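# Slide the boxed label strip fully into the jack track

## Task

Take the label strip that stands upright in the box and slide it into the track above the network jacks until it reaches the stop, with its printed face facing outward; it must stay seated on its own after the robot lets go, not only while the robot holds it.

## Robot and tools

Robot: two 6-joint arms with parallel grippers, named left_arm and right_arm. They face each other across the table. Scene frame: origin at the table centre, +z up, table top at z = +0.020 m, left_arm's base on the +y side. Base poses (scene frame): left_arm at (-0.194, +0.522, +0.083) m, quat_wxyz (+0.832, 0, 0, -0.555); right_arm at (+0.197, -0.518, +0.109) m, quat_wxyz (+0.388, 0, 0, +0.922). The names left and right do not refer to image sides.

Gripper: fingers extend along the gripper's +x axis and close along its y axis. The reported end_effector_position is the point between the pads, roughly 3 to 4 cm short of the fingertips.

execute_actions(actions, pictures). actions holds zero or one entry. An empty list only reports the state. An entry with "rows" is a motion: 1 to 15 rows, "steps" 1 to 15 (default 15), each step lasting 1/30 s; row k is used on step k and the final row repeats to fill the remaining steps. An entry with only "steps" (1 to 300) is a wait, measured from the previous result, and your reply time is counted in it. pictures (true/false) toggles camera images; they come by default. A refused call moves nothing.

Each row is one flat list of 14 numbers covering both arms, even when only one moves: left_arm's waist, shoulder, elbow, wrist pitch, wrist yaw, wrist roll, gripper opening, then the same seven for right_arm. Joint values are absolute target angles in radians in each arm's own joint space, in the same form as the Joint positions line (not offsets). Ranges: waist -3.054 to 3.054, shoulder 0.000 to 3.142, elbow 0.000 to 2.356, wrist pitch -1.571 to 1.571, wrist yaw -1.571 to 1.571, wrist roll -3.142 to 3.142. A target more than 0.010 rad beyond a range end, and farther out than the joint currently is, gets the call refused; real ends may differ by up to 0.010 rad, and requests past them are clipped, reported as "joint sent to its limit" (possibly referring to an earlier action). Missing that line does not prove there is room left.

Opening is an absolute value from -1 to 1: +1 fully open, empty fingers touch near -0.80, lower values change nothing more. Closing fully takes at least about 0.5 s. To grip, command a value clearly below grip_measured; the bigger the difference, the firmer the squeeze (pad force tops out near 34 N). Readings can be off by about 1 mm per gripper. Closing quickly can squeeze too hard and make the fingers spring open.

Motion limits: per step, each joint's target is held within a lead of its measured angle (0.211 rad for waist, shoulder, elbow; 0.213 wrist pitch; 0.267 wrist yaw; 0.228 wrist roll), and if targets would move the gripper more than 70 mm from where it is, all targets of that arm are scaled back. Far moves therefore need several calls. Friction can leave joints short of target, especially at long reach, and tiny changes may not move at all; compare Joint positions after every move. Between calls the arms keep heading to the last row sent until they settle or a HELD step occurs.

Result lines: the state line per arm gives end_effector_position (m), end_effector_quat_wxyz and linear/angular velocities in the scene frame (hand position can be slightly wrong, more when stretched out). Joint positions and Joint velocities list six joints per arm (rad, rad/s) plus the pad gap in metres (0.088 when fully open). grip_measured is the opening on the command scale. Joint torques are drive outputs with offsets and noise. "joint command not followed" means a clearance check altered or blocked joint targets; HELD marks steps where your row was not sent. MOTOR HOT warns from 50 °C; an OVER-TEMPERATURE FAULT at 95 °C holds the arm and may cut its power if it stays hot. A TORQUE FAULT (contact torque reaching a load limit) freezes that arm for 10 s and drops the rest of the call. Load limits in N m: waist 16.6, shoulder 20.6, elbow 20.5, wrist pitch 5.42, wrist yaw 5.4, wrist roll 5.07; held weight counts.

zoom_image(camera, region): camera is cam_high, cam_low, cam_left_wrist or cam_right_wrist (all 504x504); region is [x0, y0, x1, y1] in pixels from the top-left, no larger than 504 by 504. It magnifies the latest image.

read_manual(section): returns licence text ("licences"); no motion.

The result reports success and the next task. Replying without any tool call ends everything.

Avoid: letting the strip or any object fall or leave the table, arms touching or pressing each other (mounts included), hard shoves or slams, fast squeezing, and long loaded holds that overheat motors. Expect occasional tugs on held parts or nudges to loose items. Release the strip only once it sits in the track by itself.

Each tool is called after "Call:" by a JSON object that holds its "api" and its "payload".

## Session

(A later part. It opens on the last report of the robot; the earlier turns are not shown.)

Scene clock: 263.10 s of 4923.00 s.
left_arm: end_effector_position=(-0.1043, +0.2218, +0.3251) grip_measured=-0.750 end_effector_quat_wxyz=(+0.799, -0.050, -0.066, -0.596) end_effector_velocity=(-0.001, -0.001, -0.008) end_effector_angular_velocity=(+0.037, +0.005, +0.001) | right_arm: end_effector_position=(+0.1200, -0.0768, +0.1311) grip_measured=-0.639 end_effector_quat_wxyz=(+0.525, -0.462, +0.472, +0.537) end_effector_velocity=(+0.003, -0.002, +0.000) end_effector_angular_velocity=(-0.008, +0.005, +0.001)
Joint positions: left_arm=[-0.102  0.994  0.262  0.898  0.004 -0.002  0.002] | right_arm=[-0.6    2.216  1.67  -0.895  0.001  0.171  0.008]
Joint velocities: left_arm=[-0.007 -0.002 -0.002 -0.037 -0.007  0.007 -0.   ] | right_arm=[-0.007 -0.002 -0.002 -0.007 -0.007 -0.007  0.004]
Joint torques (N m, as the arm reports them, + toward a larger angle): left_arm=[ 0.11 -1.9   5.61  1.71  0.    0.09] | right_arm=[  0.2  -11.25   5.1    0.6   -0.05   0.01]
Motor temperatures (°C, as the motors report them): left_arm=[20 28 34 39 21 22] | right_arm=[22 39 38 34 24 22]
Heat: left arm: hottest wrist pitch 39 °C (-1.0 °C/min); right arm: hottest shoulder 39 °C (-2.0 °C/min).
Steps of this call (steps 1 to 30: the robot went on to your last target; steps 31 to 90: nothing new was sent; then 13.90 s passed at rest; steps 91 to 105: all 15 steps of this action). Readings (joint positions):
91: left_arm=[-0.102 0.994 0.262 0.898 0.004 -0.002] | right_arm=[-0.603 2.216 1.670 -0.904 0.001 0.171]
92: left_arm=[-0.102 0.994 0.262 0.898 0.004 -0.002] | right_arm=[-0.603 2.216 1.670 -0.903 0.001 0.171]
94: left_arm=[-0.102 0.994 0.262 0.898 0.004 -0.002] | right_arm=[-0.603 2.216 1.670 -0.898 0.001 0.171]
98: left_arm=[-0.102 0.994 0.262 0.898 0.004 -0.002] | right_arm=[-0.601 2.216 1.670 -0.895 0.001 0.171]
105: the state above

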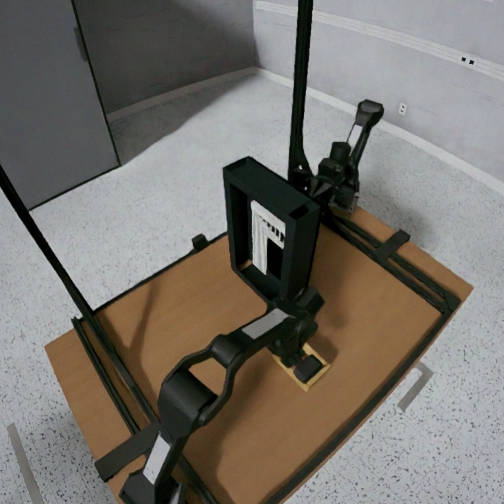

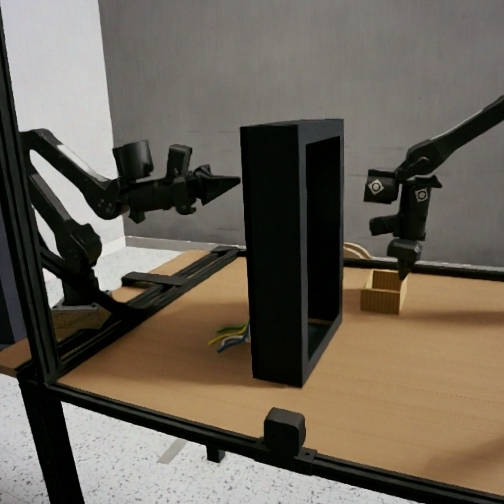

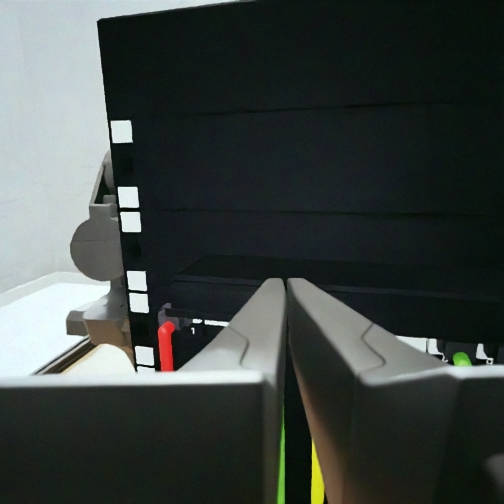

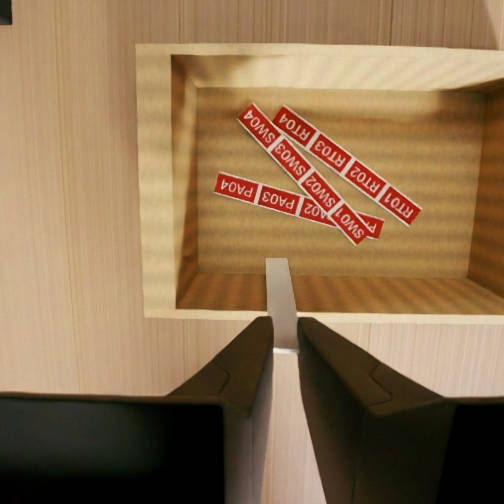

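Call:
{"api": "execute_actions", "payload": {"actions": [{"rows": [[-0.09,0.994,0.262,0.898,0.004,0,-0.7,-0.60,2.205,1.68,-0.902,0,0.171,-0.76],[-0.06,0.994,0.262,0.898,0.004,0,-0.65,-0.60,2.197,1.69,-0.912,0,0.171,-0.76],[-0.02,0.994,0.262,0.898,0.004,0,-0.6,-0.60,2.191,1.70,-0.926,0,0.171,-0.76],[0.025,0.994,0.262,0.898,0.004,0,-0.55,-0.60,2.184,1.71,-0.943,0,0.171,-0.76],[0.07,0.994,0.262,0.898,0.004,0,-0.5,-0.60,2.177,1.72,-0.96,0,0.171,-0.76],[0.115,1.0,0.265,0.898,0.01,0,-0.45,-0.60,2.170,1.73,-0.977,0,0.171,-0.76],[0.16,1.015,0.275,0.90,0.02,0,-0.4,-0.60,2.163,1.74,-0.994,0,0.171,-0.76],[0.205,1.035,0.29,0.903,0.03,0,-0.35,-0.60,2.156,1.75,-1.011,0,0.171,-0.76],[0.25,1.06,0.308,0.907,0.045,0,-0.3,-0.60,2.149,1.761,-1.028,0,0.171,-0.76],[0.295,1.09,0.33,0.912,0.06,0,-0.3,-0.60,2.142,1.772,-1.045,0,0.171,-0.76],[0.34,1.125,0.355,0.918,0.08,0,-0.3,-0.60,2.136,1.783,-1.062,0,0.171,-0.76],[0.38,1.165,0.384,0.925,0.10,0,-0.3,-0.60,2.130,1.794,-1.079,0,0.171,-0.76],[0.42,1.207,0.414,0.932,0.125,0,-0.3,-0.60,2.124,1.804,-1.096,0,0.16,-0.76],[0.45,1.25,0.445,0.94,0.15,0,-0.3,-0.60,2.119,1.813,-1.112,0,0.13,-0.76],[0.475,1.293,0.476,0.947,0.175,0,-0.3,-0.60,2.115,1.822,-1.125,0,0.08,-0.76]], "steps": 15}], "pictures": false}}

Call:
{"api": "execute_actions", "payload": {"actions": [{"rows": [[0.495,1.336,0.508,0.954,0.20,0,-0.3,-0.603,2.12,1.83,-1.125,0,0.015,-0.76],[0.51,1.379,0.54,0.962,0.225,0,-0.3,-0.606,2.125,1.838,-1.125,0,-0.05,-0.76],[0.518,1.422,0.571,0.969,0.25,0,-0.3,-0.609,2.13,1.846,-1.125,0,-0.115,-0.76],[0.521,1.465,0.603,0.977,0.275,0,-0.3,-0.612,2.135,1.854,-1.125,0,-0.18,-0.76],[0.521,1.508,0.634,0.984,0.30,0,-0.3,-0.615,2.14,1.862,-1.125,0,-0.245,-0.76],[0.521,1.551,0.666,0.991,0.325,0,-0.3,-0.618,2.145,1.87,-1.124,0,-0.31,-0.76],[0.521,1.594,0.697,0.999,0.35,0,-0.3,-0.621,2.15,1.878,-1.124,0,-0.375,-0.76],[0.521,1.637,0.729,1.006,0.375,0,-0.3,-0.624,2.155,1.886,-1.124,0,-0.44,-0.76],[0.521,1.68,0.76,1.014,0.40,0,-0.3,-0.627,2.16,1.894,-1.124,0,-0.505,-0.76],[0.521,1.723,0.792,1.021,0.425,0,-0.3,-0.63,2.165,1.902,-1.123,0,-0.57,-0.76],[0.521,1.766,0.823,1.028,0.45,0,-0.3,-0.633,2.17,1.91,-1.123,0,-0.635,-0.76],[0.521,1.809,0.855,1.036,0.475,0,-0.3,-0.636,2.175,1.918,-1.123,0,-0.70,-0.76],[0.521,1.852,0.886,1.043,0.50,0,-0.3,-0.639,2.18,1.926,-1.123,0,-0.765,-0.76],[0.521,1.895,0.918,1.051,0.525,0,-0.3,-0.642,2.185,1.934,-1.122,0,-0.83,-0.76],[0.521,1.938,0.949,1.058,0.55,0,-0.3,-0.645,2.19,1.942,-1.122,0,-0.895,-0.76]], "steps": 15}], "pictures": false}}

Call:
{"api": "execute_actions", "payload": {"actions": [{"rows": [[0.521,1.981,0.981,1.065,0.575,0,-0.3,-0.649,2.195,1.95,-1.122,0,-0.96,-0.76],[0.521,2.024,1.012,1.073,0.60,0,-0.3,-0.653,2.20,1.958,-1.121,0,-1.025,-0.76],[0.521,2.067,1.044,1.08,0.625,0,-0.3,-0.657,2.205,1.966,-1.121,0,-1.09,-0.76],[0.521,2.11,1.075,1.088,0.65,0,-0.3,-0.661,2.21,1.974,-1.121,0,-1.155,-0.76],[0.521,2.153,1.107,1.095,0.675,0,-0.3,-0.665,2.215,1.982,-1.12,0,-1.22,-0.76],[0.521,2.196,1.138,1.102,0.70,0,-0.3,-0.669,2.22,1.99,-1.12,0,-1.285,-0.76],[0.521,2.239,1.17,1.11,0.725,0,-0.3,-0.673,2.225,1.998,-1.12,0,-1.35,-0.76],[0.521,2.282,1.201,1.117,0.75,0,-0.3,-0.677,2.23,2.006,-1.119,0,-1.415,-0.76],[0.521,2.325,1.233,1.125,0.775,0,-0.3,-0.681,2.235,2.014,-1.119,0,-1.48,-0.76],[0.521,2.368,1.264,1.132,0.80,0,-0.3,-0.685,2.24,2.022,-1.119,0,-1.545,-0.76],[0.521,2.41,1.294,1.14,0.825,0,-0.3,-0.689,2.245,2.03,-1.118,0,-1.61,-0.76],[0.521,2.448,1.321,1.146,0.847,0,-0.3,-0.693,2.25,2.038,-1.118,0,-1.675,-0.76],[0.521,2.482,1.345,1.152,0.867,0,-0.3,-0.697,2.255,2.046,-1.118,0,-1.74,-0.76],[0.521,2.511,1.366,1.157,0.884,0,-0.3,-0.701,2.26,2.054,-1.117,0,-1.805,-0.76],[0.521,2.535,1.383,1.161,0.898,0,-0.3,-0.705,2.265,2.062,-1.117,0,-1.87,-0.76]], "steps": 15}], "pictures": false}}

Call:
{"api": "execute_actions", "payload": {"actions": [{"rows": [[0.521,2.553,1.396,1.164,0.909,0,-0.3,-0.709,2.271,2.07,-1.117,0,-1.935,-0.76],[0.521,2.565,1.404,1.166,0.916,0,-0.3,-0.712,2.277,2.078,-1.116,0,-2.0,-0.76],[0.521,2.571,1.408,1.167,0.919,0,-0.3,-0.715,2.283,2.086,-1.116,0,-2.065,-0.76],[0.521,2.571,1.408,1.167,0.919,0,-0.3,-0.718,2.289,2.094,-1.116,0,-2.13,-0.76],[0.521,2.571,1.408,1.167,0.919,0,-0.3,-0.721,2.295,2.102,-1.116,0,-2.195,-0.76],[0.521,2.571,1.408,1.167,0.919,0,-0.3,-0.723,2.30,2.11,-1.116,0,-2.26,-0.76],[0.521,2.571,1.408,1.167,0.919,0,-0.3,-0.725,2.304,2.117,-1.116,0,-2.325,-0.76],[0.521,2.571,1.408,1.167,0.919,0,-0.3,-0.726,2.308,2.123,-1.116,0,-2.39,-0.76],[0.521,2.571,1.408,1.167,0.919,0,-0.3,-0.726,2.308,2.123,-1.116,0,-2.455,-0.76],[0.521,2.571,1.408,1.167,0.919,0,-0.3,-0.726,2.308,2.123,-1.116,0,-2.52,-0.76],[0.521,2.571,1.408,1.167,0.919,0,-0.3,-0.726,2.308,2.123,-1.116,0,-2.585,-0.76],[0.521,2.571,1.408,1.167,0.919,0,-0.3,-0.726,2.308,2.123,-1.116,0,-2.65,-0.76],[0.521,2.571,1.408,1.167,0.919,0,-0.3,-0.726,2.308,2.123,-1.116,0,-2.715,-0.76],[0.521,2.571,1.408,1.167,0.919,0,-0.3,-0.726,2.308,2.123,-1.116,0,-2.78,-0.76],[0.519,2.56,1.395,1.165,0.913,0,-0.3,-0.723,2.295,2.113,-1.117,0,-3.093,-0.76]], "steps": 15}], "pictures": false}}

Call:
{"api": "execute_actions", "payload": {"actions": [{"steps": 15}]}}

Scene clock: 321.67 s of 4923.00 s.
left_arm: end_effector_position=(+0.0421, +0.2622, +0.3281) grip_measured=-0.311 end_effector_quat_wxyz=(+0.899, -0.023, -0.063, -0.433) end_effector_velocity=(+0.369, +0.006, +0.038) end_effector_angular_velocity=(+0.101, +0.010, +0.394) | right_arm: end_effector_position=(+0.1203, -0.0826, +0.1862) grip_measured=-0.635 end_effector_quat_wxyz=(+0.517, -0.471, +0.465, +0.542) end_effector_velocity=(+0.006, -0.020, +0.165) end_effector_angular_velocity=(+0.066, -0.080, +0.771)
Joint positions: left_arm=[ 0.392  1.187  0.393  0.929  0.114 -0.001  0.024] | right_arm=[-0.599  2.15   1.788 -1.084  0.001  0.144  0.008]
Joint velocities: left_arm=[ 1.028  1.16   0.886  0.198  0.637 -0.022  0.006] | right_arm=[-0.007 -0.217  0.31  -0.476 -0.007 -0.784 -0.   ]
Joint torques (N m, as the arm reports them, + toward a larger angle): left_arm=[ 0.02 -2.01  6.28  1.77  0.16  0.11] | right_arm=[ -0.17 -13.08   6.33   0.3   -0.05  -0.09]
Motor temperatures (°C, as the motors report them): left_arm=[20 28 35 39 21 22] | right_arm=[22 47 37 33 24 22]
Heat: left arm: hottest wrist pitch 39 °C (+0.0 °C/min); right arm: hottest shoulder 47 °C (+8.0 °C/min).
Steps of this call (steps 1 to 15: the robot went on to your last target; steps 16 to 1742: nothing new was sent; steps 1743 to 1757: all 15 steps of this action). Readings (joint positions):
1743: left_arm=[-0.101 0.994 0.262 0.898 0.004 -0.001] | right_arm=[-0.599 2.217 1.669 -0.894 0.001 0.172]
1744: left_arm=[-0.096 0.994 0.262 0.898 0.005 -0.001] | right_arm=[-0.599 2.217 1.670 -0.896 0.001 0.172]
1746: left_arm=[-0.056 0.994 0.262 0.898 0.006 -0.001] | right_arm=[-0.599 2.217 1.679 -0.914 0.001 0.172]
1750: left_arm=[0.097 1.001 0.264 0.898 0.010 -0.001] | right_arm=[-0.599 2.205 1.710 -0.971 0.001 0.172]
1757: the state above

Scene clock: 322.17 s of 4923.00 s.
left_arm: end_effector_position=(+0.1391, +0.1762, +0.2941) grip_measured=-0.300 end_effector_quat_wxyz=(+0.841, -0.004, -0.041, -0.540) end_effector_velocity=(+0.119, -0.212, -0.170) end_effector_angular_velocity=(+0.118, +0.044, -0.720) | right_arm: end_effector_position=(+0.1329, -0.0596, +0.2186) grip_measured=-0.635 end_effector_quat_wxyz=(+0.305, -0.627, +0.176, +0.695) end_effector_velocity=(+0.031, +0.054, +0.003) end_effector_angular_velocity=(+0.128, -0.380, +1.830)
Joint positions: left_arm=[ 0.518  1.818  0.862  1.038  0.483 -0.001  0.024] | right_arm=[-0.634  2.155  1.912 -1.122  0.001 -0.733  0.008]
Joint velocities: left_arm=[ 0.002  1.272  0.95   0.212  0.725  0.007 -0.   ] | right_arm=[-0.085  0.149  0.232 -0.007 -0.007 -1.956 -0.   ]
Joint torques (N m, as the arm reports them, + toward a larger angle): left_arm=[ 0.04 -5.17  5.88  1.76  0.09  0.06] | right_arm=[-0.39 -8.45  6.53  0.48 -0.08 -0.09]
Motor temperatures (°C, as the motors report them): left_arm=[20 28 35 39 21 22] | right_arm=[22 47 37 33 24 22]
Heat: left arm: hottest wrist pitch 39 °C (+0.0 °C/min); right arm: hottest shoulder 47 °C (+8.1 °C/min).
Steps of this call (steps 1 to 15: all 15 steps of this action). Readings (joint positions):
1: left_arm=[0.424 1.226 0.423 0.936 0.136 -0.001] | right_arm=[-0.599 2.144 1.798 -1.098 0.001 0.111]
2: left_arm=[0.451 1.267 0.454 0.943 0.159 -0.001] | right_arm=[-0.599 2.141 1.807 -1.107 0.001 0.067]
4: left_arm=[0.490 1.350 0.516 0.958 0.207 -0.001] | right_arm=[-0.600 2.140 1.825 -1.114 0.001 -0.038]
8: left_arm=[0.516 1.519 0.641 0.987 0.308 -0.001] | right_arm=[-0.611 2.140 1.852 -1.121 0.001 -0.282]
15: the state above

Scene clock: 322.67 s of 4923.00 s.
left_arm: end_effector_position=(+0.1720, +0.0973, +0.1650) grip_measured=-0.300 end_effector_quat_wxyz=(+0.730, +0.001, -0.010, -0.683) end_effector_velocity=(+0.000, -0.071, -0.298) end_effector_angular_velocity=(+0.147, +0.166, -0.527) | right_arm: end_effector_position=(+0.1573, -0.0315, +0.2184) grip_measured=-0.635 end_effector_quat_wxyz=(+0.011, -0.700, -0.164, +0.695) end_effector_velocity=(+0.053, +0.055, +0.005) end_effector_angular_velocity=(+0.137, -0.466, +1.793)
Joint positions: left_arm=[ 0.519  2.443  1.318  1.145  0.847 -0.001  0.024] | right_arm=[-0.692  2.233  2.03  -1.12   0.001 -1.708  0.008]
Joint velocities: left_arm=[-0.007  1.004  0.652  0.125  0.52   0.007 -0.   ] | right_arm=[-0.12   0.144  0.237  0.007 -0.007 -1.971 -0.001]
Joint torques (N m, as the arm reports them, + toward a larger angle): left_arm=[ 0.17 -8.34  5.18  1.85  0.21  0.06] | right_arm=[-0.41 -9.35  6.74  0.69 -0.1  -0.08]
Motor temperatures (°C, as the motors report them): left_arm=[20 28 35 39 21 22] | right_arm=[22 47 37 33 24 22]
Heat: left arm: hottest wrist pitch 39 °C (+0.0 °C/min); right arm: hottest shoulder 47 °C (+8.0 °C/min).
Steps of this call (steps 1 to 15: all 15 steps of this action). Readings (joint positions):
1: left_arm=[0.519 1.860 0.894 1.046 0.509 -0.001] | right_arm=[-0.637 2.160 1.920 -1.122 0.001 -0.798]
2: left_arm=[0.519 1.903 0.925 1.053 0.533 -0.001] | right_arm=[-0.640 2.166 1.928 -1.122 0.001 -0.863]
4: left_arm=[0.519 1.988 0.988 1.068 0.583 -0.001] | right_arm=[-0.647 2.178 1.942 -1.122 0.001 -0.993]
8: left_arm=[0.519 2.159 1.115 1.098 0.683 -0.001] | right_arm=[-0.663 2.201 1.973 -1.122 0.001 -1.253]
15: the state above

Scene clock: 323.17 s of 4923.00 s.
left_arm: end_effector_position=(+0.1708, +0.0901, +0.1314) grip_measured=-0.300 end_effector_quat_wxyz=(+0.707, -0.000, -0.002, -0.707) end_effector_velocity=(-0.000, -0.001, -0.001) end_effector_angular_velocity=(+0.004, +0.028, +0.005) | right_arm: end_effector_position=(+0.1723, -0.0140, +0.2159) grip_measured=-0.635 end_effector_quat_wxyz=(+0.302, +0.635, +0.467, -0.537) end_effector_velocity=(+0.002, -0.002, -0.000) end_effector_angular_velocity=(+0.018, -0.533, +1.879)
Joint positions: left_arm=[ 0.519  2.561  1.399  1.166  0.914 -0.001  0.024] | right_arm=[-0.724  2.289  2.109 -1.117  0.001 -2.683  0.008]
Joint velocities: left_arm=[-0.002 -0.002 -0.002 -0.007 -0.007 -0.022  0.   ] | right_arm=[-0.002 -0.002 -0.002 -0.007  0.007 -1.956 -0.001]
Joint torques (N m, as the arm reports them, + toward a larger angle): left_arm=[ 0.15 -9.47  3.86  1.55  0.07  0.08] | right_arm=[ -0.02 -11.1    6.08   0.63  -0.05  -0.09]
Motor temperatures (°C, as the motors report them): left_arm=[20 29 35 39 21 22] | right_arm=[22 47 37 33 24 22]
Heat: left arm: hottest wrist pitch 39 °C (+0.0 °C/min); right arm: hottest shoulder 47 °C (+8.1 °C/min).
Steps of this call (steps 1 to 15: all 15 steps of this action). Readings (joint positions):
1: left_arm=[0.519 2.474 1.338 1.149 0.864 -0.001] | right_arm=[-0.695 2.238 2.038 -1.120 0.001 -1.772]
2: left_arm=[0.519 2.501 1.354 1.152 0.878 -0.001] | right_arm=[-0.700 2.243 2.046 -1.120 0.001 -1.838]
4: left_arm=[0.519 2.539 1.374 1.157 0.897 -0.001] | right_arm=[-0.707 2.254 2.062 -1.119 0.001 -1.968]
8: left_arm=[0.519 2.561 1.387 1.162 0.911 -0.001] | right_arm=[-0.719 2.277 2.093 -1.118 0.001 -2.227]
15: the state above

Scene clock: 323.67 s of 4923.00 s.
left_arm: end_effector_position=(+0.1708, +0.0901, +0.1314) grip_measured=-0.300 end_effector_quat_wxyz=(+0.707, -0.000, -0.002, -0.707) end_effector_velocity=(+0.001, -0.001, +0.001) end_effector_angular_velocity=(+0.001, +0.009, +0.005) | right_arm: end_effector_position=(+0.1722, -0.0140, +0.2159) grip_measured=-0.635 end_effector_quat_wxyz=(+0.423, +0.561, +0.566, -0.432) end_effector_velocity=(-0.002, -0.002, -0.000) end_effector_angular_velocity=(-0.007, -0.003, +0.040)
Joint positions: left_arm=[ 0.519  2.561  1.399  1.166  0.914 -0.001  0.024] | right_arm=[-0.724  2.289  2.109 -1.117  0.    -3.088  0.008]
Joint velocities: left_arm=[-0.002 -0.002  0.002 -0.007 -0.007 -0.007  0.   ] | right_arm=[ 0.002 -0.002 -0.002 -0.007 -0.007 -0.037  0.   ]
Joint torques (N m, as the arm reports them, + toward a larger angle): left_arm=[ 0.06 -9.55  3.71  1.46  0.    0.09] | right_arm=[  0.06 -11.37   5.9    0.58  -0.03  -0.09]
Motor temperatures (°C, as the motors report them): left_arm=[20 29 34 39 21 22] | right_arm=[22 47 37 33 24 22]
Heat: left arm: hottest wrist pitch 39 °C (+0.0 °C/min); right arm: hottest shoulder 47 °C (+8.0 °C/min).
Steps of this call (steps 1 to 15: the robot went on to your last target). Readings (joint positions):
1: left_arm=[0.519 2.561 1.399 1.166 0.914 -0.001] | right_arm=[-0.724 2.289 2.109 -1.117 0.001 -2.748]
2: left_arm=[0.519 2.561 1.399 1.166 0.914 -0.001] | right_arm=[-0.724 2.289 2.109 -1.117 0.001 -2.813]
4: left_arm=[0.519 2.561 1.399 1.166 0.914 -0.001] | right_arm=[-0.724 2.289 2.109 -1.117 0.001 -2.941]
8: left_arm=[0.519 2.561 1.399 1.166 0.914 -0.001] | right_arm=[-0.724 2.289 2.109 -1.117 0.000 -3.059]
15: the state above

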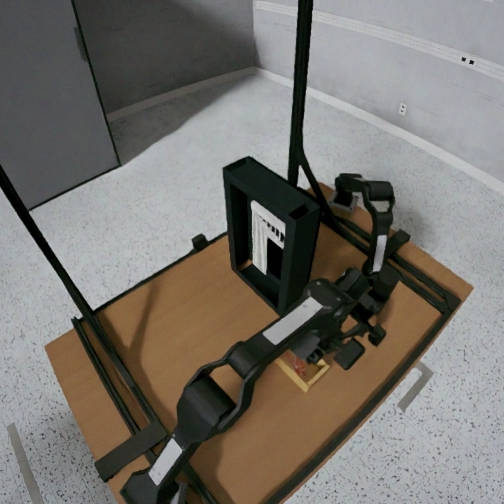

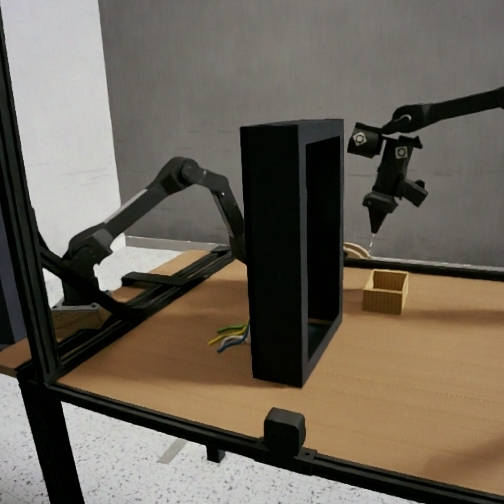

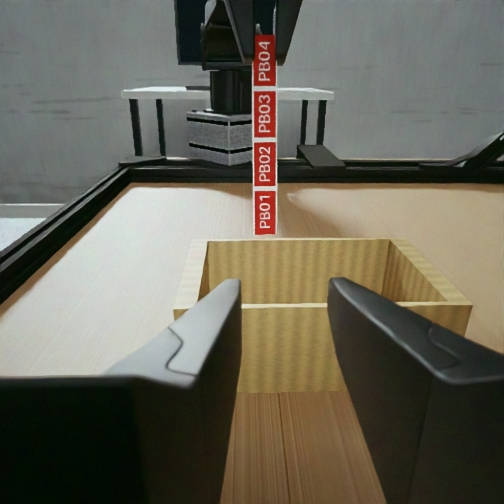

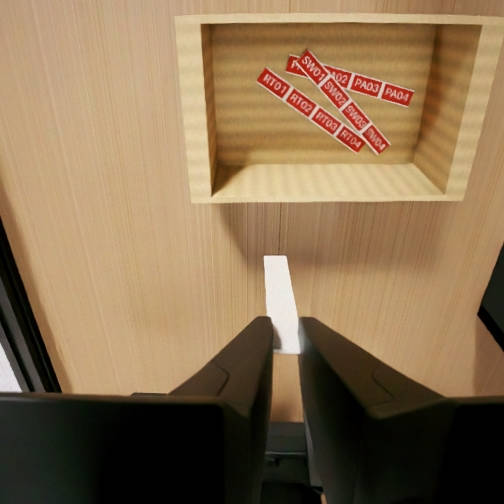

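Call:
{"api": "execute_actions", "payload": {"actions": [{"rows": [[0.516,2.568,1.41,1.161,0.908,0,-0.3,-0.724,2.289,2.109,-1.117,0,-3.09,-0.76],[0.512,2.573,1.422,1.153,0.902,0,-0.3,-0.724,2.289,2.109,-1.117,0,-3.09,-0.76],[0.507,2.577,1.436,1.143,0.897,0,-0.3,-0.724,2.289,2.109,-1.117,0,-3.09,-0.76],[0.5015,2.581,1.451,1.132,0.8915,0,-0.3,-0.724,2.289,2.109,-1.117,0,-3.09,-0.76],[0.496,2.585,1.466,1.121,0.886,0,-0.3,-0.724,2.289,2.109,-1.117,0,-3.09,-0.76],[0.4905,2.589,1.481,1.11,0.8805,0,-0.3,-0.724,2.289,2.109,-1.117,0,-3.09,-0.76],[0.485,2.593,1.496,1.099,0.875,0,-0.3,-0.724,2.289,2.109,-1.117,0,-3.09,-0.76],[0.4795,2.597,1.511,1.088,0.8695,0,-0.3,-0.724,2.289,2.109,-1.117,0,-3.09,-0.76],[0.474,2.601,1.526,1.077,0.864,0,-0.3,-0.724,2.289,2.109,-1.117,0,-3.09,-0.76],[0.4685,2.605,1.541,1.066,0.8585,0,-0.3,-0.724,2.289,2.109,-1.117,0,-3.09,-0.76],[0.463,2.608,1.555,1.055,0.853,0,-0.3,-0.724,2.289,2.109,-1.117,0,-3.09,-0.76],[0.458,2.611,1.567,1.045,0.848,0,-0.3,-0.724,2.289,2.109,-1.117,0,-3.09,-0.76],[0.454,2.614,1.577,1.037,0.844,0,-0.3,-0.724,2.289,2.109,-1.117,0,-3.09,-0.76],[0.451,2.616,1.583,1.031,0.841,0,-0.3,-0.724,2.289,2.109,-1.117,0,-3.09,-0.76],[0.450,2.617,1.586,1.029,0.840,0,-0.3,-0.724,2.289,2.109,-1.117,0,-3.09,-0.76]], "steps": 15}], "pictures": false}}

Call:
{"api": "execute_actions", "payload": {"actions": [{"steps": 9}]}}

Call:
{"api": "zoom_image", "payload": {"camera": "cam_low", "region": [340, 215, 400, 275]}}

Scene clock: 349.77 s of 4923.00 s.
left_arm: end_effector_position=(+0.1745, +0.0495, +0.1469) grip_measured=-0.300 end_effector_quat_wxyz=(+0.707, +0.000, -0.006, -0.707) end_effector_velocity=(-0.017, -0.074, +0.014) end_effector_angular_velocity=(+0.014, +0.039, -0.034) | right_arm: end_effector_position=(+0.1722, -0.0139, +0.2149) grip_measured=-0.635 end_effector_quat_wxyz=(+0.424, +0.560, +0.566, -0.432) end_effector_velocity=(-0.002, +0.001, +0.001) end_effector_angular_velocity=(+0.006, +0.020, +0.010)
Joint positions: left_arm=[ 0.458  2.592  1.557  1.046  0.853 -0.001  0.024] | right_arm=[-0.724  2.292  2.109 -1.117  0.    -3.091  0.008]
Joint velocities: left_arm=[-0.129  0.061  0.237 -0.198 -0.095 -0.022 -0.   ] | right_arm=[-0.002 -0.002 -0.002  0.007 -0.022 -0.007 -0.   ]
Joint torques (N m, as the arm reports them, + toward a larger angle): left_arm=[-0.02 -8.1   4.96  1.43 -0.08  0.06] | right_arm=[ -0.1  -12.39   5.48   0.56  -0.03   0.01]
Motor temperatures (°C, as the motors report them): left_arm=[20 37 33 38 21 22] | right_arm=[22 49 37 33 24 22]
Heat: left arm: hottest wrist pitch 38 °C (-1.0 °C/min); right arm: hottest shoulder 49 °C (+5.1 °C/min).
Steps of this call (steps 1 to 15: the robot went on to your last target; steps 16 to 768: nothing new was sent; steps 769 to 783: all 15 steps of this action). Readings (joint positions):
769: left_arm=[0.519 2.561 1.398 1.166 0.914 -0.001] | right_arm=[-0.724 2.292 2.109 -1.117 0.000 -3.091]
770: left_arm=[0.519 2.561 1.399 1.164 0.914 -0.001] | right_arm=[-0.724 2.292 2.109 -1.117 0.000 -3.091]
772: left_arm=[0.516 2.562 1.411 1.151 0.908 -0.001] | right_arm=[-0.724 2.292 2.109 -1.117 0.000 -3.091]
776: left_arm=[0.498 2.572 1.464 1.115 0.887 -0.001] | right_arm=[-0.724 2.292 2.109 -1.117 0.000 -3.091]
783: the state above

Scene clock: 350.07 s of 4923.00 s.
left_arm: end_effector_position=(+0.1734, +0.0446, +0.1458) grip_measured=-0.300 end_effector_quat_wxyz=(+0.706, -0.000, -0.002, -0.708) end_effector_velocity=(-0.003, -0.000, -0.006) end_effector_angular_velocity=(+0.011, +0.020, -0.010) | right_arm: end_effector_position=(+0.1722, -0.0139, +0.2149) grip_measured=-0.635 end_effector_quat_wxyz=(+0.424, +0.560, +0.566, -0.432) end_effector_velocity=(+0.002, -0.002, -0.000) end_effector_angular_velocity=(-0.007, -0.005, -0.011)
Joint positions: left_arm=[ 0.449  2.599  1.574  1.031  0.845 -0.001  0.024] | right_arm=[-0.724  2.292  2.109 -1.117  0.    -3.091  0.008]
Joint velocities: left_arm=[-0.002  0.007 -0.002 -0.007  0.007 -0.007 -0.   ] | right_arm=[-0.002 -0.002 -0.002 -0.007  0.007  0.007 -0.   ]
Joint torques (N m, as the arm reports them, + toward a larger angle): left_arm=[ 0.29 -8.43  5.66  1.41 -0.17  0.07] | right_arm=[ -0.1  -12.39   5.43   0.55  -0.02   0.02]
Motor temperatures (°C, as the motors report them): left_arm=[20 37 33 38 21 22] | right_arm=[22 49 37 33 24 22]
Heat: left arm: hottest wrist pitch 38 °C (-1.0 °C/min); right arm: hottest shoulder 49 °C (+5.1 °C/min).
Steps of this call (steps 1 to 9: the robot went on to your last target). Readings (joint positions):
1: left_arm=[0.454 2.594 1.564 1.042 0.850 -0.001] | right_arm=[-0.724 2.292 2.109 -1.117 0.000 -3.091]
2: left_arm=[0.451 2.595 1.568 1.038 0.849 -0.001] | right_arm=[-0.724 2.292 2.109 -1.117 0.000 -3.091]
4: left_arm=[0.449 2.596 1.572 1.034 0.847 -0.001] | right_arm=[-0.724 2.292 2.109 -1.117 0.000 -3.091]
8: left_arm=[0.449 2.599 1.574 1.031 0.845 -0.001] | right_arm=[-0.724 2.292 2.109 -1.117 0.000 -3.091]
9: the state above

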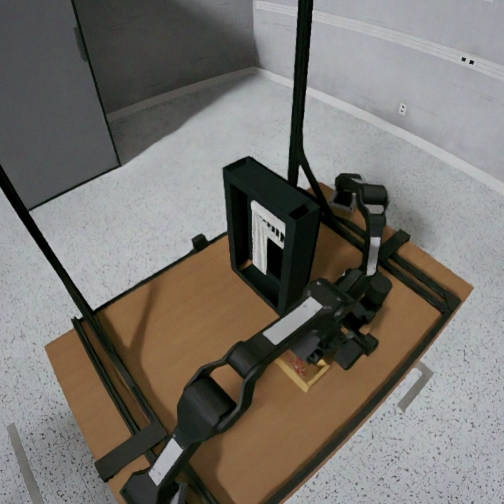

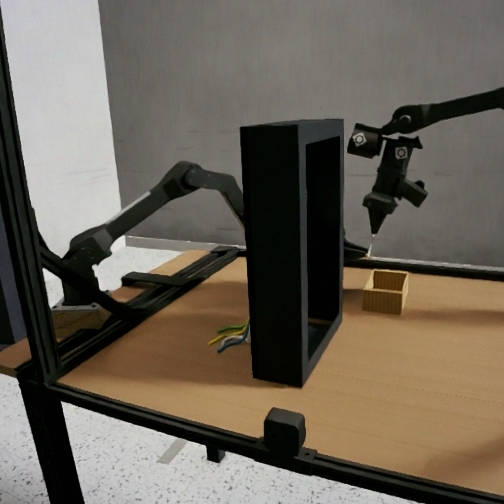

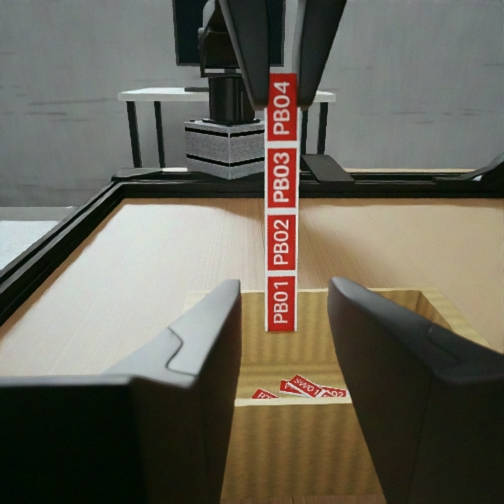

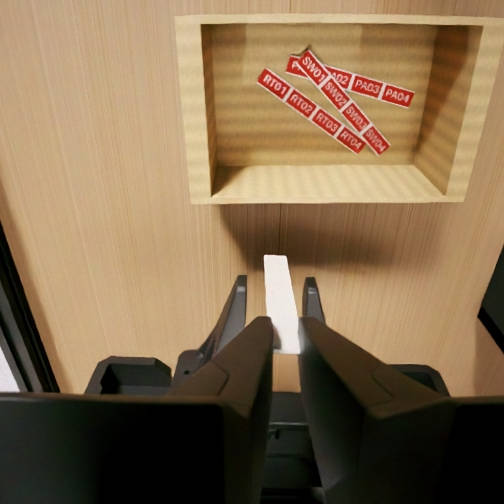

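Region (340, 215, 400, 275) of cam_low's 504x504 image, scaled by 8.400, with more detail than that image has.

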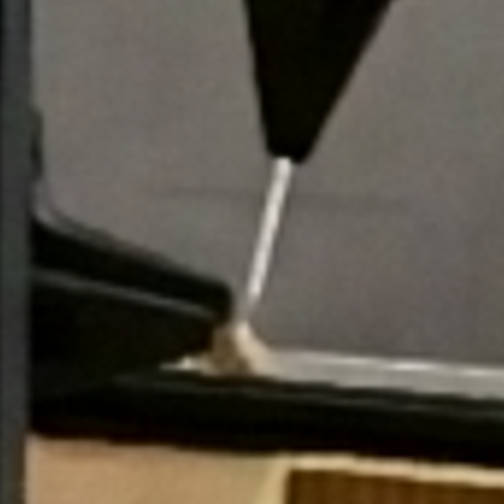

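Call:
{"api": "execute_actions", "payload": {"actions": [{"rows": [[0.447,2.619,1.591,1.027,0.838,0,-0.32,-0.724,2.292,2.109,-1.117,0,-3.091,-0.76],[0.445,2.621,1.596,1.024,0.836,0,-0.34,-0.724,2.292,2.109,-1.117,0,-3.091,-0.76],[0.443,2.623,1.602,1.02,0.834,0,-0.36,-0.724,2.292,2.109,-1.117,0,-3.091,-0.76],[0.441,2.626,1.608,1.016,0.832,0,-0.38,-0.724,2.292,2.109,-1.117,0,-3.091,-0.76],[0.4385,2.628,1.614,1.012,0.83,0,-0.40,-0.724,2.292,2.109,-1.117,0,-3.091,-0.76],[0.436,2.631,1.62,1.008,0.828,0,-0.42,-0.724,2.292,2.109,-1.117,0,-3.091,-0.76],[0.4335,2.633,1.626,1.004,0.826,0,-0.44,-0.724,2.292,2.109,-1.117,0,-3.091,-0.76],[0.431,2.636,1.632,1.0,0.8235,0,-0.46,-0.724,2.292,2.109,-1.117,0,-3.091,-0.76],[0.429,2.638,1.638,0.996,0.821,0,-0.48,-0.724,2.292,2.109,-1.117,0,-3.091,-0.76],[0.427,2.641,1.643,0.993,0.819,0,-0.48,-0.724,2.292,2.109,-1.117,0,-3.091,-0.76],[0.4255,2.643,1.648,0.99,0.817,0,-0.48,-0.724,2.292,2.109,-1.117,0,-3.091,-0.76]], "steps": 15}], "pictures": false}}

Call:
{"api": "execute_actions", "payload": {"actions": [{"steps": 5}]}}

Call:
{"api": "zoom_image", "payload": {"camera": "cam_low", "region": [340, 215, 400, 275]}}

Scene clock: 369.67 s of 4923.00 s.
left_arm: end_effector_position=(+0.1725, +0.0295, +0.1468) grip_measured=-0.476 end_effector_quat_wxyz=(+0.706, -0.000, -0.002, -0.708) end_effector_velocity=(-0.003, -0.008, -0.009) end_effector_angular_velocity=(+0.015, +0.023, +0.005) | right_arm: end_effector_position=(+0.1722, -0.0140, +0.2148) grip_measured=-0.635 end_effector_quat_wxyz=(+0.425, +0.560, +0.566, -0.432) end_effector_velocity=(-0.002, +0.001, +0.001) end_effector_angular_velocity=(+0.007, +0.012, +0.039)
Joint positions: left_arm=[ 0.426  2.623  1.634  0.993  0.824 -0.001  0.016] | right_arm=[-0.724  2.292  2.109 -1.117  0.    -3.091  0.008]
Joint velocities: left_arm=[-0.017  0.022  0.022 -0.022 -0.022 -0.007 -0.002] | right_arm=[-0.002 -0.002 -0.002  0.007 -0.022 -0.037  0.   ]
Joint torques (N m, as the arm reports them, + toward a larger angle): left_arm=[ 0.11 -8.53  5.83  1.46 -0.2   0.04] | right_arm=[ -0.04 -12.03   5.51   0.56  -0.03  -0.02]
Motor temperatures (°C, as the motors report them): left_arm=[20 40 33 38 21 22] | right_arm=[22 51 37 33 24 22]
Heat: left arm: hottest shoulder 40 °C (+1.0 °C/min); right arm: hottest shoulder 51 °C (+5.0 °C/min). Fold the right arm in close to its base before you think long.
MOTOR HOT: a motor of the right arm reached 50 °C. Now the hottest motor of the right arm, joint 2 (shoulder), reports 51 °C. The temperature limit of the motors' drives, at which the controller stops that arm, is 95 °C. To cool a motor, set the load down, stop pushing, or move to a pose that needs little force.
Steps of this call (steps 1 to 30: the robot went on to your last target; steps 31 to 573: nothing new was sent; steps 574 to 588: all 15 steps of this action). Readings (joint positions):
574: left_arm=[0.449 2.603 1.577 1.030 0.845 -0.001] | right_arm=[-0.724 2.292 2.109 -1.117 0.000 -3.091]
575: left_arm=[0.449 2.603 1.578 1.029 0.844 -0.001] | right_arm=[-0.724 2.292 2.109 -1.117 0.000 -3.091]
577: left_arm=[0.448 2.605 1.584 1.024 0.841 -0.001] | right_arm=[-0.724 2.292 2.109 -1.117 0.000 -3.091]
581: left_arm=[0.441 2.611 1.606 1.011 0.834 -0.001] | right_arm=[-0.724 2.292 2.109 -1.117 0.000 -3.091]
588: the state above

Scene clock: 369.83 s of 4923.00 s.
left_arm: end_effector_position=(+0.1726, +0.0293, +0.1460) grip_measured=-0.479 end_effector_quat_wxyz=(+0.706, -0.000, -0.001, -0.708) end_effector_velocity=(-0.002, -0.001, -0.004) end_effector_angular_velocity=(+0.015, +0.038, -0.010) | right_arm: end_effector_position=(+0.1722, -0.0140, +0.2148) grip_measured=-0.635 end_effector_quat_wxyz=(+0.425, +0.560, +0.566, -0.432) end_effector_velocity=(+0.003, -0.005, -0.001) end_effector_angular_velocity=(-0.021, -0.014, +0.017)
Joint positions: left_arm=[ 0.426  2.625  1.636  0.992  0.822 -0.001  0.016] | right_arm=[-0.724  2.292  2.109 -1.117  0.    -3.091  0.008]
Joint velocities: left_arm=[-0.002  0.002  0.002 -0.022  0.007 -0.022 -0.   ] | right_arm=[-0.002 -0.002 -0.002 -0.022  0.007 -0.022  0.   ]
Joint torques (N m, as the arm reports them, + toward a larger angle): left_arm=[ 0.06 -8.65  5.81  1.46 -0.14  0.06] | right_arm=[ -0.05 -12.06   5.51   0.56  -0.02  -0.01]
Motor temperatures (°C, as the motors report them): left_arm=[20 40 33 38 21 22] | right_arm=[22 51 37 33 24 22]
Heat: left arm: hottest shoulder 40 °C (+1.0 °C/min); right arm: hottest shoulder 51 °C (+5.1 °C/min). Fold the right arm in close to its base before you think long.
MOTOR HOT: still on. Now the hottest motor of the right arm, joint 2 (shoulder), reports 51 °C; a drive's own limit is 95 °C.
Steps of this call (steps 1 to 5: the robot went on to your last target). Readings (joint positions):
1: left_arm=[0.426 2.624 1.635 0.993 0.823 -0.001] | right_arm=[-0.724 2.292 2.109 -1.117 0.000 -3.091]
2: left_arm=[0.426 2.624 1.635 0.993 0.823 -0.001] | right_arm=[-0.724 2.292 2.109 -1.117 0.000 -3.091]
4: left_arm=[0.426 2.625 1.635 0.992 0.822 -0.001] | right_arm=[-0.724 2.292 2.109 -1.117 0.000 -3.091]
5: the state above

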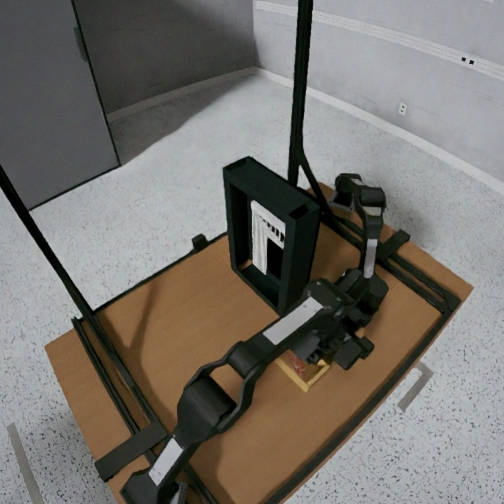

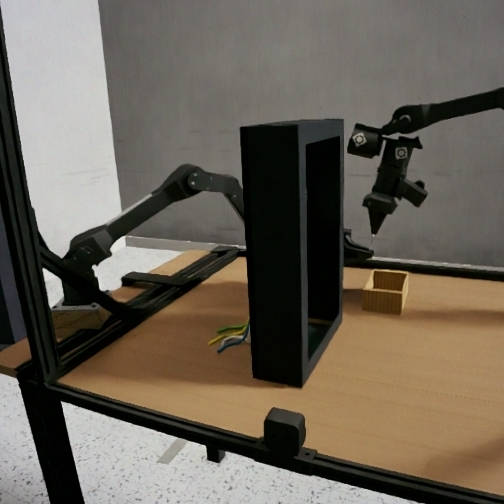

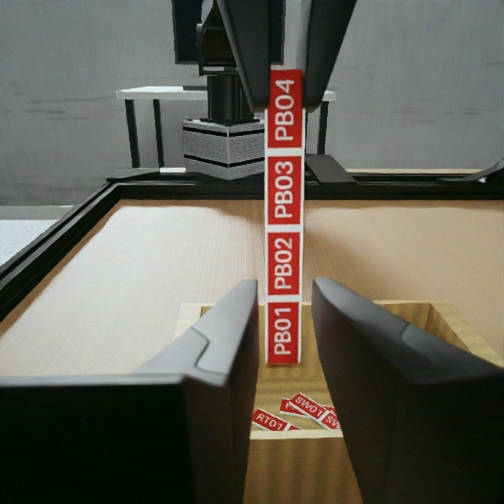

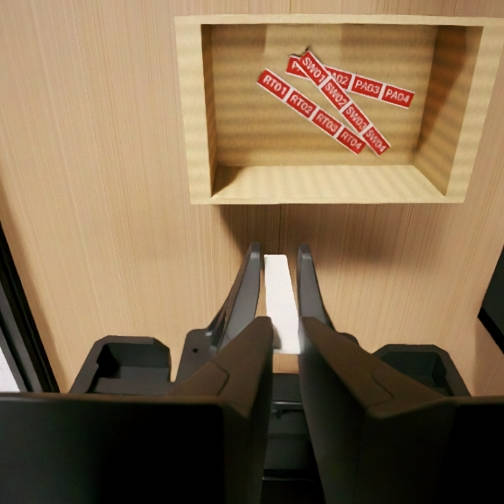

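Region (340, 215, 400, 275) of cam_low's 504x504 image, scaled by 8.400, with more detail than that image has.

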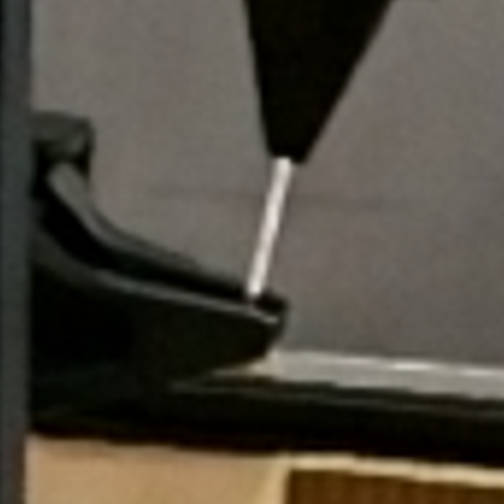

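Call:
{"api": "execute_actions", "payload": {"actions": [{"rows": [[0.426,2.628,1.638,0.992,0.814,0,-0.50,-0.724,2.292,2.109,-1.117,0,-3.091,-0.76],[0.426,2.628,1.638,0.992,0.8115,0,-0.52,-0.724,2.292,2.109,-1.117,0,-3.091,-0.76],[0.426,2.628,1.638,0.992,0.8115,0,-0.54,-0.724,2.292,2.109,-1.117,0,-3.091,-0.76],[0.426,2.628,1.638,0.992,0.8115,0,-0.56,-0.724,2.292,2.109,-1.117,0,-3.091,-0.76],[0.426,2.628,1.638,0.992,0.8115,0,-0.59,-0.724,2.292,2.109,-1.117,0,-3.091,-0.76],[0.426,2.628,1.638,0.992,0.8115,0,-0.62,-0.724,2.292,2.109,-1.117,0,-3.091,-0.76],[0.426,2.628,1.638,0.992,0.8115,0,-0.65,-0.724,2.292,2.109,-1.117,0,-3.091,-0.76],[0.426,2.628,1.638,0.992,0.8115,0,-0.68,-0.724,2.292,2.109,-1.117,0,-3.091,-0.76],[0.426,2.628,1.638,0.992,0.8115,0,-0.71,-0.724,2.292,2.109,-1.117,0,-3.091,-0.76],[0.426,2.628,1.638,0.992,0.8115,0,-0.74,-0.724,2.292,2.109,-1.117,0,-3.091,-0.76],[0.426,2.628,1.638,0.992,0.817,0,-0.76,-0.724,2.292,2.109,-1.117,0,-3.091,-0.76]], "steps": 15}], "pictures": false}}

Scene clock: 381.00 s of 4923.00 s.
left_arm: end_effector_position=(+0.1736, +0.0291, +0.1453) grip_measured=-0.631 end_effector_quat_wxyz=(+0.708, +0.000, -0.001, -0.706) end_effector_velocity=(-0.003, -0.001, -0.003) end_effector_angular_velocity=(+0.015, +0.023, -0.010) | right_arm: end_effector_position=(+0.1724, -0.0140, +0.2144) grip_measured=-0.641 end_effector_quat_wxyz=(+0.425, +0.560, +0.565, -0.432) end_effector_velocity=(+0.005, +0.001, +0.001) end_effector_angular_velocity=(+0.008, -0.009, -0.002)
Joint positions: left_arm=[0.426 2.627 1.638 0.992 0.817 0.001 0.008] | right_arm=[-0.724  2.293  2.109 -1.117  0.001 -3.091  0.008]
Joint velocities: left_arm=[-0.002 -0.002 -0.002 -0.022  0.007 -0.007  0.049] | right_arm=[-0.007 -0.002 -0.002  0.007  0.007 -0.007  0.   ]
Joint torques (N m, as the arm reports them, + toward a larger angle): left_arm=[  0.16 -10.39   4.64   1.6   -0.01   0.02] | right_arm=[  0.01 -12.09   5.52   0.56  -0.04  -0.02]
Motor temperatures (°C, as the motors report them): left_arm=[20 41 34 37 21 22] | right_arm=[22 52 37 33 24 22]
Heat: left arm: hottest shoulder 41 °C (+2.0 °C/min); right arm: hottest shoulder 52 °C (+5.1 °C/min). Fold the right arm in close to its base before you think long.
MOTOR HOT: still on. Now the hottest motor of the right arm, joint 2 (shoulder), reports 52 °C; a drive's own limit is 95 °C.
Steps of this call (steps 1 to 15: the robot went on to your last target; steps 16 to 320: nothing new was sent; steps 321 to 335: all 15 steps of this action). Readings (joint positions):
321: left_arm=[0.426 2.627 1.638 0.992 0.822 -0.001] | right_arm=[-0.724 2.293 2.109 -1.117 0.000 -3.091]
322: left_arm=[0.426 2.627 1.638 0.992 0.821 -0.001] | right_arm=[-0.724 2.293 2.109 -1.117 0.000 -3.091]
324: left_arm=[0.426 2.627 1.638 0.992 0.818 -0.001] | right_arm=[-0.724 2.293 2.109 -1.117 0.000 -3.091]
328: left_arm=[0.426 2.627 1.638 0.992 0.817 -0.001] | right_arm=[-0.724 2.293 2.109 -1.117 0.000 -3.091]
335: the state above

Left has it. Open right and lift it away.

Call:
{"api": "execute_actions", "payload": {"actions": [{"rows": [[0.426,2.627,1.638,0.992,0.817,0,-0.76,-0.724,2.293,2.109,-1.117,0,-3.091,-0.62],[0.426,2.627,1.638,0.992,0.817,0,-0.76,-0.724,2.293,2.109,-1.117,0,-3.091,-0.52],[0.426,2.627,1.638,0.992,0.817,0,-0.76,-0.724,2.293,2.109,-1.117,0,-3.091,-0.42],[0.426,2.627,1.638,0.992,0.817,0,-0.76,-0.724,2.293,2.109,-1.117,0,-3.091,-0.32],[0.426,2.627,1.638,0.992,0.817,0,-0.76,-0.724,2.28,2.10,-1.125,0,-3.091,-0.22],[0.426,2.627,1.638,0.992,0.817,0,-0.76,-0.724,2.26,2.085,-1.135,0,-3.091,-0.2],[0.426,2.627,1.638,0.992,0.817,0,-0.76,-0.724,2.235,2.065,-1.145,0,-3.091,-0.2],[0.426,2.627,1.638,0.992,0.817,0,-0.76,-0.724,2.205,2.04,-1.155,0,-3.091,-0.2],[0.426,2.627,1.638,0.992,0.817,0,-0.76,-0.724,2.175,2.01,-1.16,0,-3.091,-0.2],[0.426,2.627,1.638,0.992,0.817,0,-0.76,-0.724,2.145,1.98,-1.16,0,-3.091,-0.2],[0.426,2.627,1.638,0.992,0.817,0,-0.76,-0.724,2.115,1.95,-1.16,0,-3.091,-0.2],[0.426,2.627,1.638,0.992,0.817,0,-0.76,-0.724,2.085,1.92,-1.16,0,-3.091,-0.2],[0.426,2.627,1.638,0.992,0.817,0,-0.76,-0.724,2.055,1.89,-1.16,0,-3.091,-0.2],[0.426,2.627,1.638,0.992,0.817,0,-0.76,-0.724,2.025,1.86,-1.16,0,-3.091,-0.2],[0.426,2.627,1.638,0.992,0.817,0,-0.76,-0.724,2.0,1.835,-1.16,0,-3.091,-0.2]], "steps": 15}]}}

Call:
{"api": "zoom_image", "payload": {"camera": "cam_low", "region": [340, 215, 400, 275]}}

Scene clock: 393.17 s of 4923.00 s.
left_arm: end_effector_position=(+0.1735, +0.0291, +0.1451) grip_measured=-0.633 end_effector_quat_wxyz=(+0.708, +0.000, -0.001, -0.706) end_effector_velocity=(-0.006, -0.002, -0.002) end_effector_angular_velocity=(+0.008, +0.016, -0.015) | right_arm: end_effector_position=(+0.1748, -0.0648, +0.2402) grip_measured=-0.205 end_effector_quat_wxyz=(+0.438, +0.550, +0.555, -0.444) end_effector_velocity=(+0.009, -0.193, +0.187) end_effector_angular_velocity=(+0.149, +0.013, +0.006)
Joint positions: left_arm=[0.426 2.628 1.638 0.992 0.818 0.001 0.008] | right_arm=[-0.724  2.099  1.909 -1.156 -0.    -3.091  0.029]
Joint velocities: left_arm=[-0.007 -0.002 -0.007 -0.007  0.007 -0.007  0.   ] | right_arm=[-0.002 -0.974 -0.774 -0.051 -0.007 -0.007  0.002]
Joint torques (N m, as the arm reports them, + toward a larger angle): left_arm=[  0.04 -10.49   4.78   1.59   0.01   0.  ] | right_arm=[  0.   -13.41   4.43   0.38  -0.01  -0.02]
Motor temperatures (°C, as the motors report them): left_arm=[20 44 33 38 21 22] | right_arm=[22 53 37 33 24 22]
Heat: left arm: hottest shoulder 44 °C (+5.0 °C/min); right arm: hottest shoulder 53 °C (+5.0 °C/min). Fold the right arm in close to its base before you think long.
MOTOR HOT: still on. Now the hottest motor of the right arm, joint 2 (shoulder), reports 53 °C; a drive's own limit is 95 °C.
Steps of this call (steps 1 to 15: the robot went on to your last target; steps 16 to 350: nothing new was sent; steps 351 to 365: all 15 steps of this action). Readings (joint positions):
351: left_arm=[0.426 2.628 1.638 0.992 0.818 0.002] | right_arm=[-0.724 2.293 2.109 -1.117 -0.000 -3.091]
352: left_arm=[0.426 2.628 1.638 0.992 0.818 0.002] | right_arm=[-0.724 2.293 2.109 -1.117 -0.000 -3.091]
354: left_arm=[0.426 2.628 1.638 0.992 0.818 0.001] | right_arm=[-0.724 2.293 2.109 -1.117 -0.000 -3.091]
358: left_arm=[0.426 2.628 1.638 0.992 0.818 0.001] | right_arm=[-0.724 2.279 2.088 -1.130 -0.000 -3.091]
365: the state above

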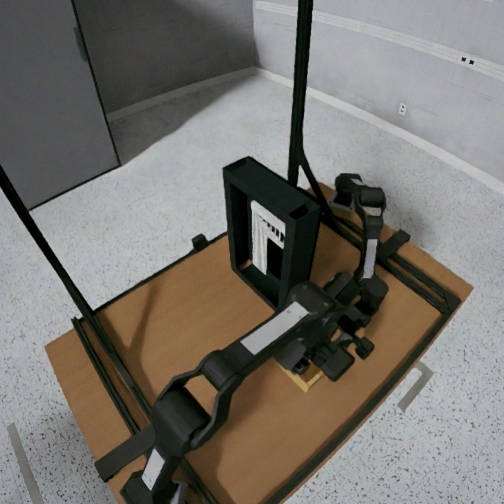

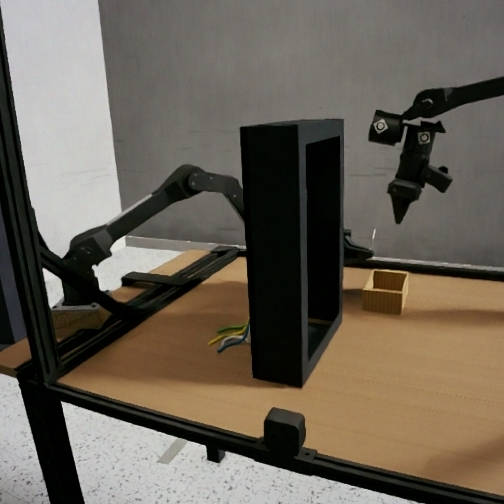

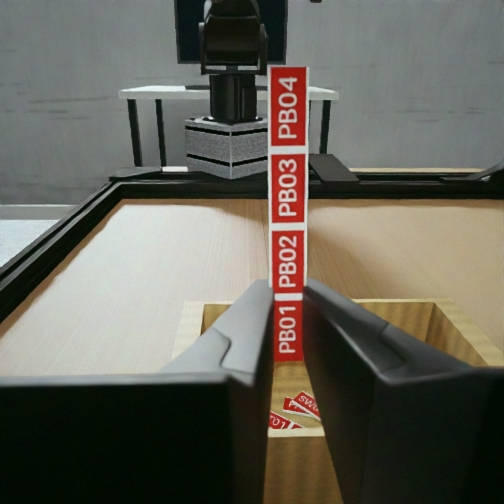

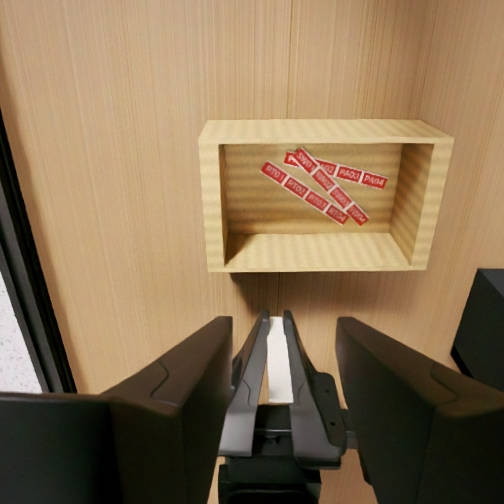

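Region (340, 215, 400, 275) of cam_low's 504x504 image, scaled by 8.400, with more detail than that image has.

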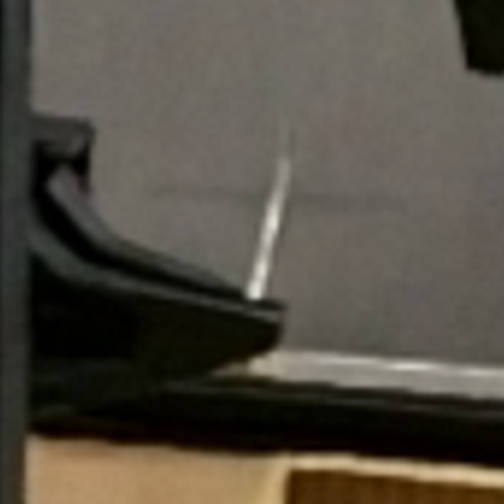

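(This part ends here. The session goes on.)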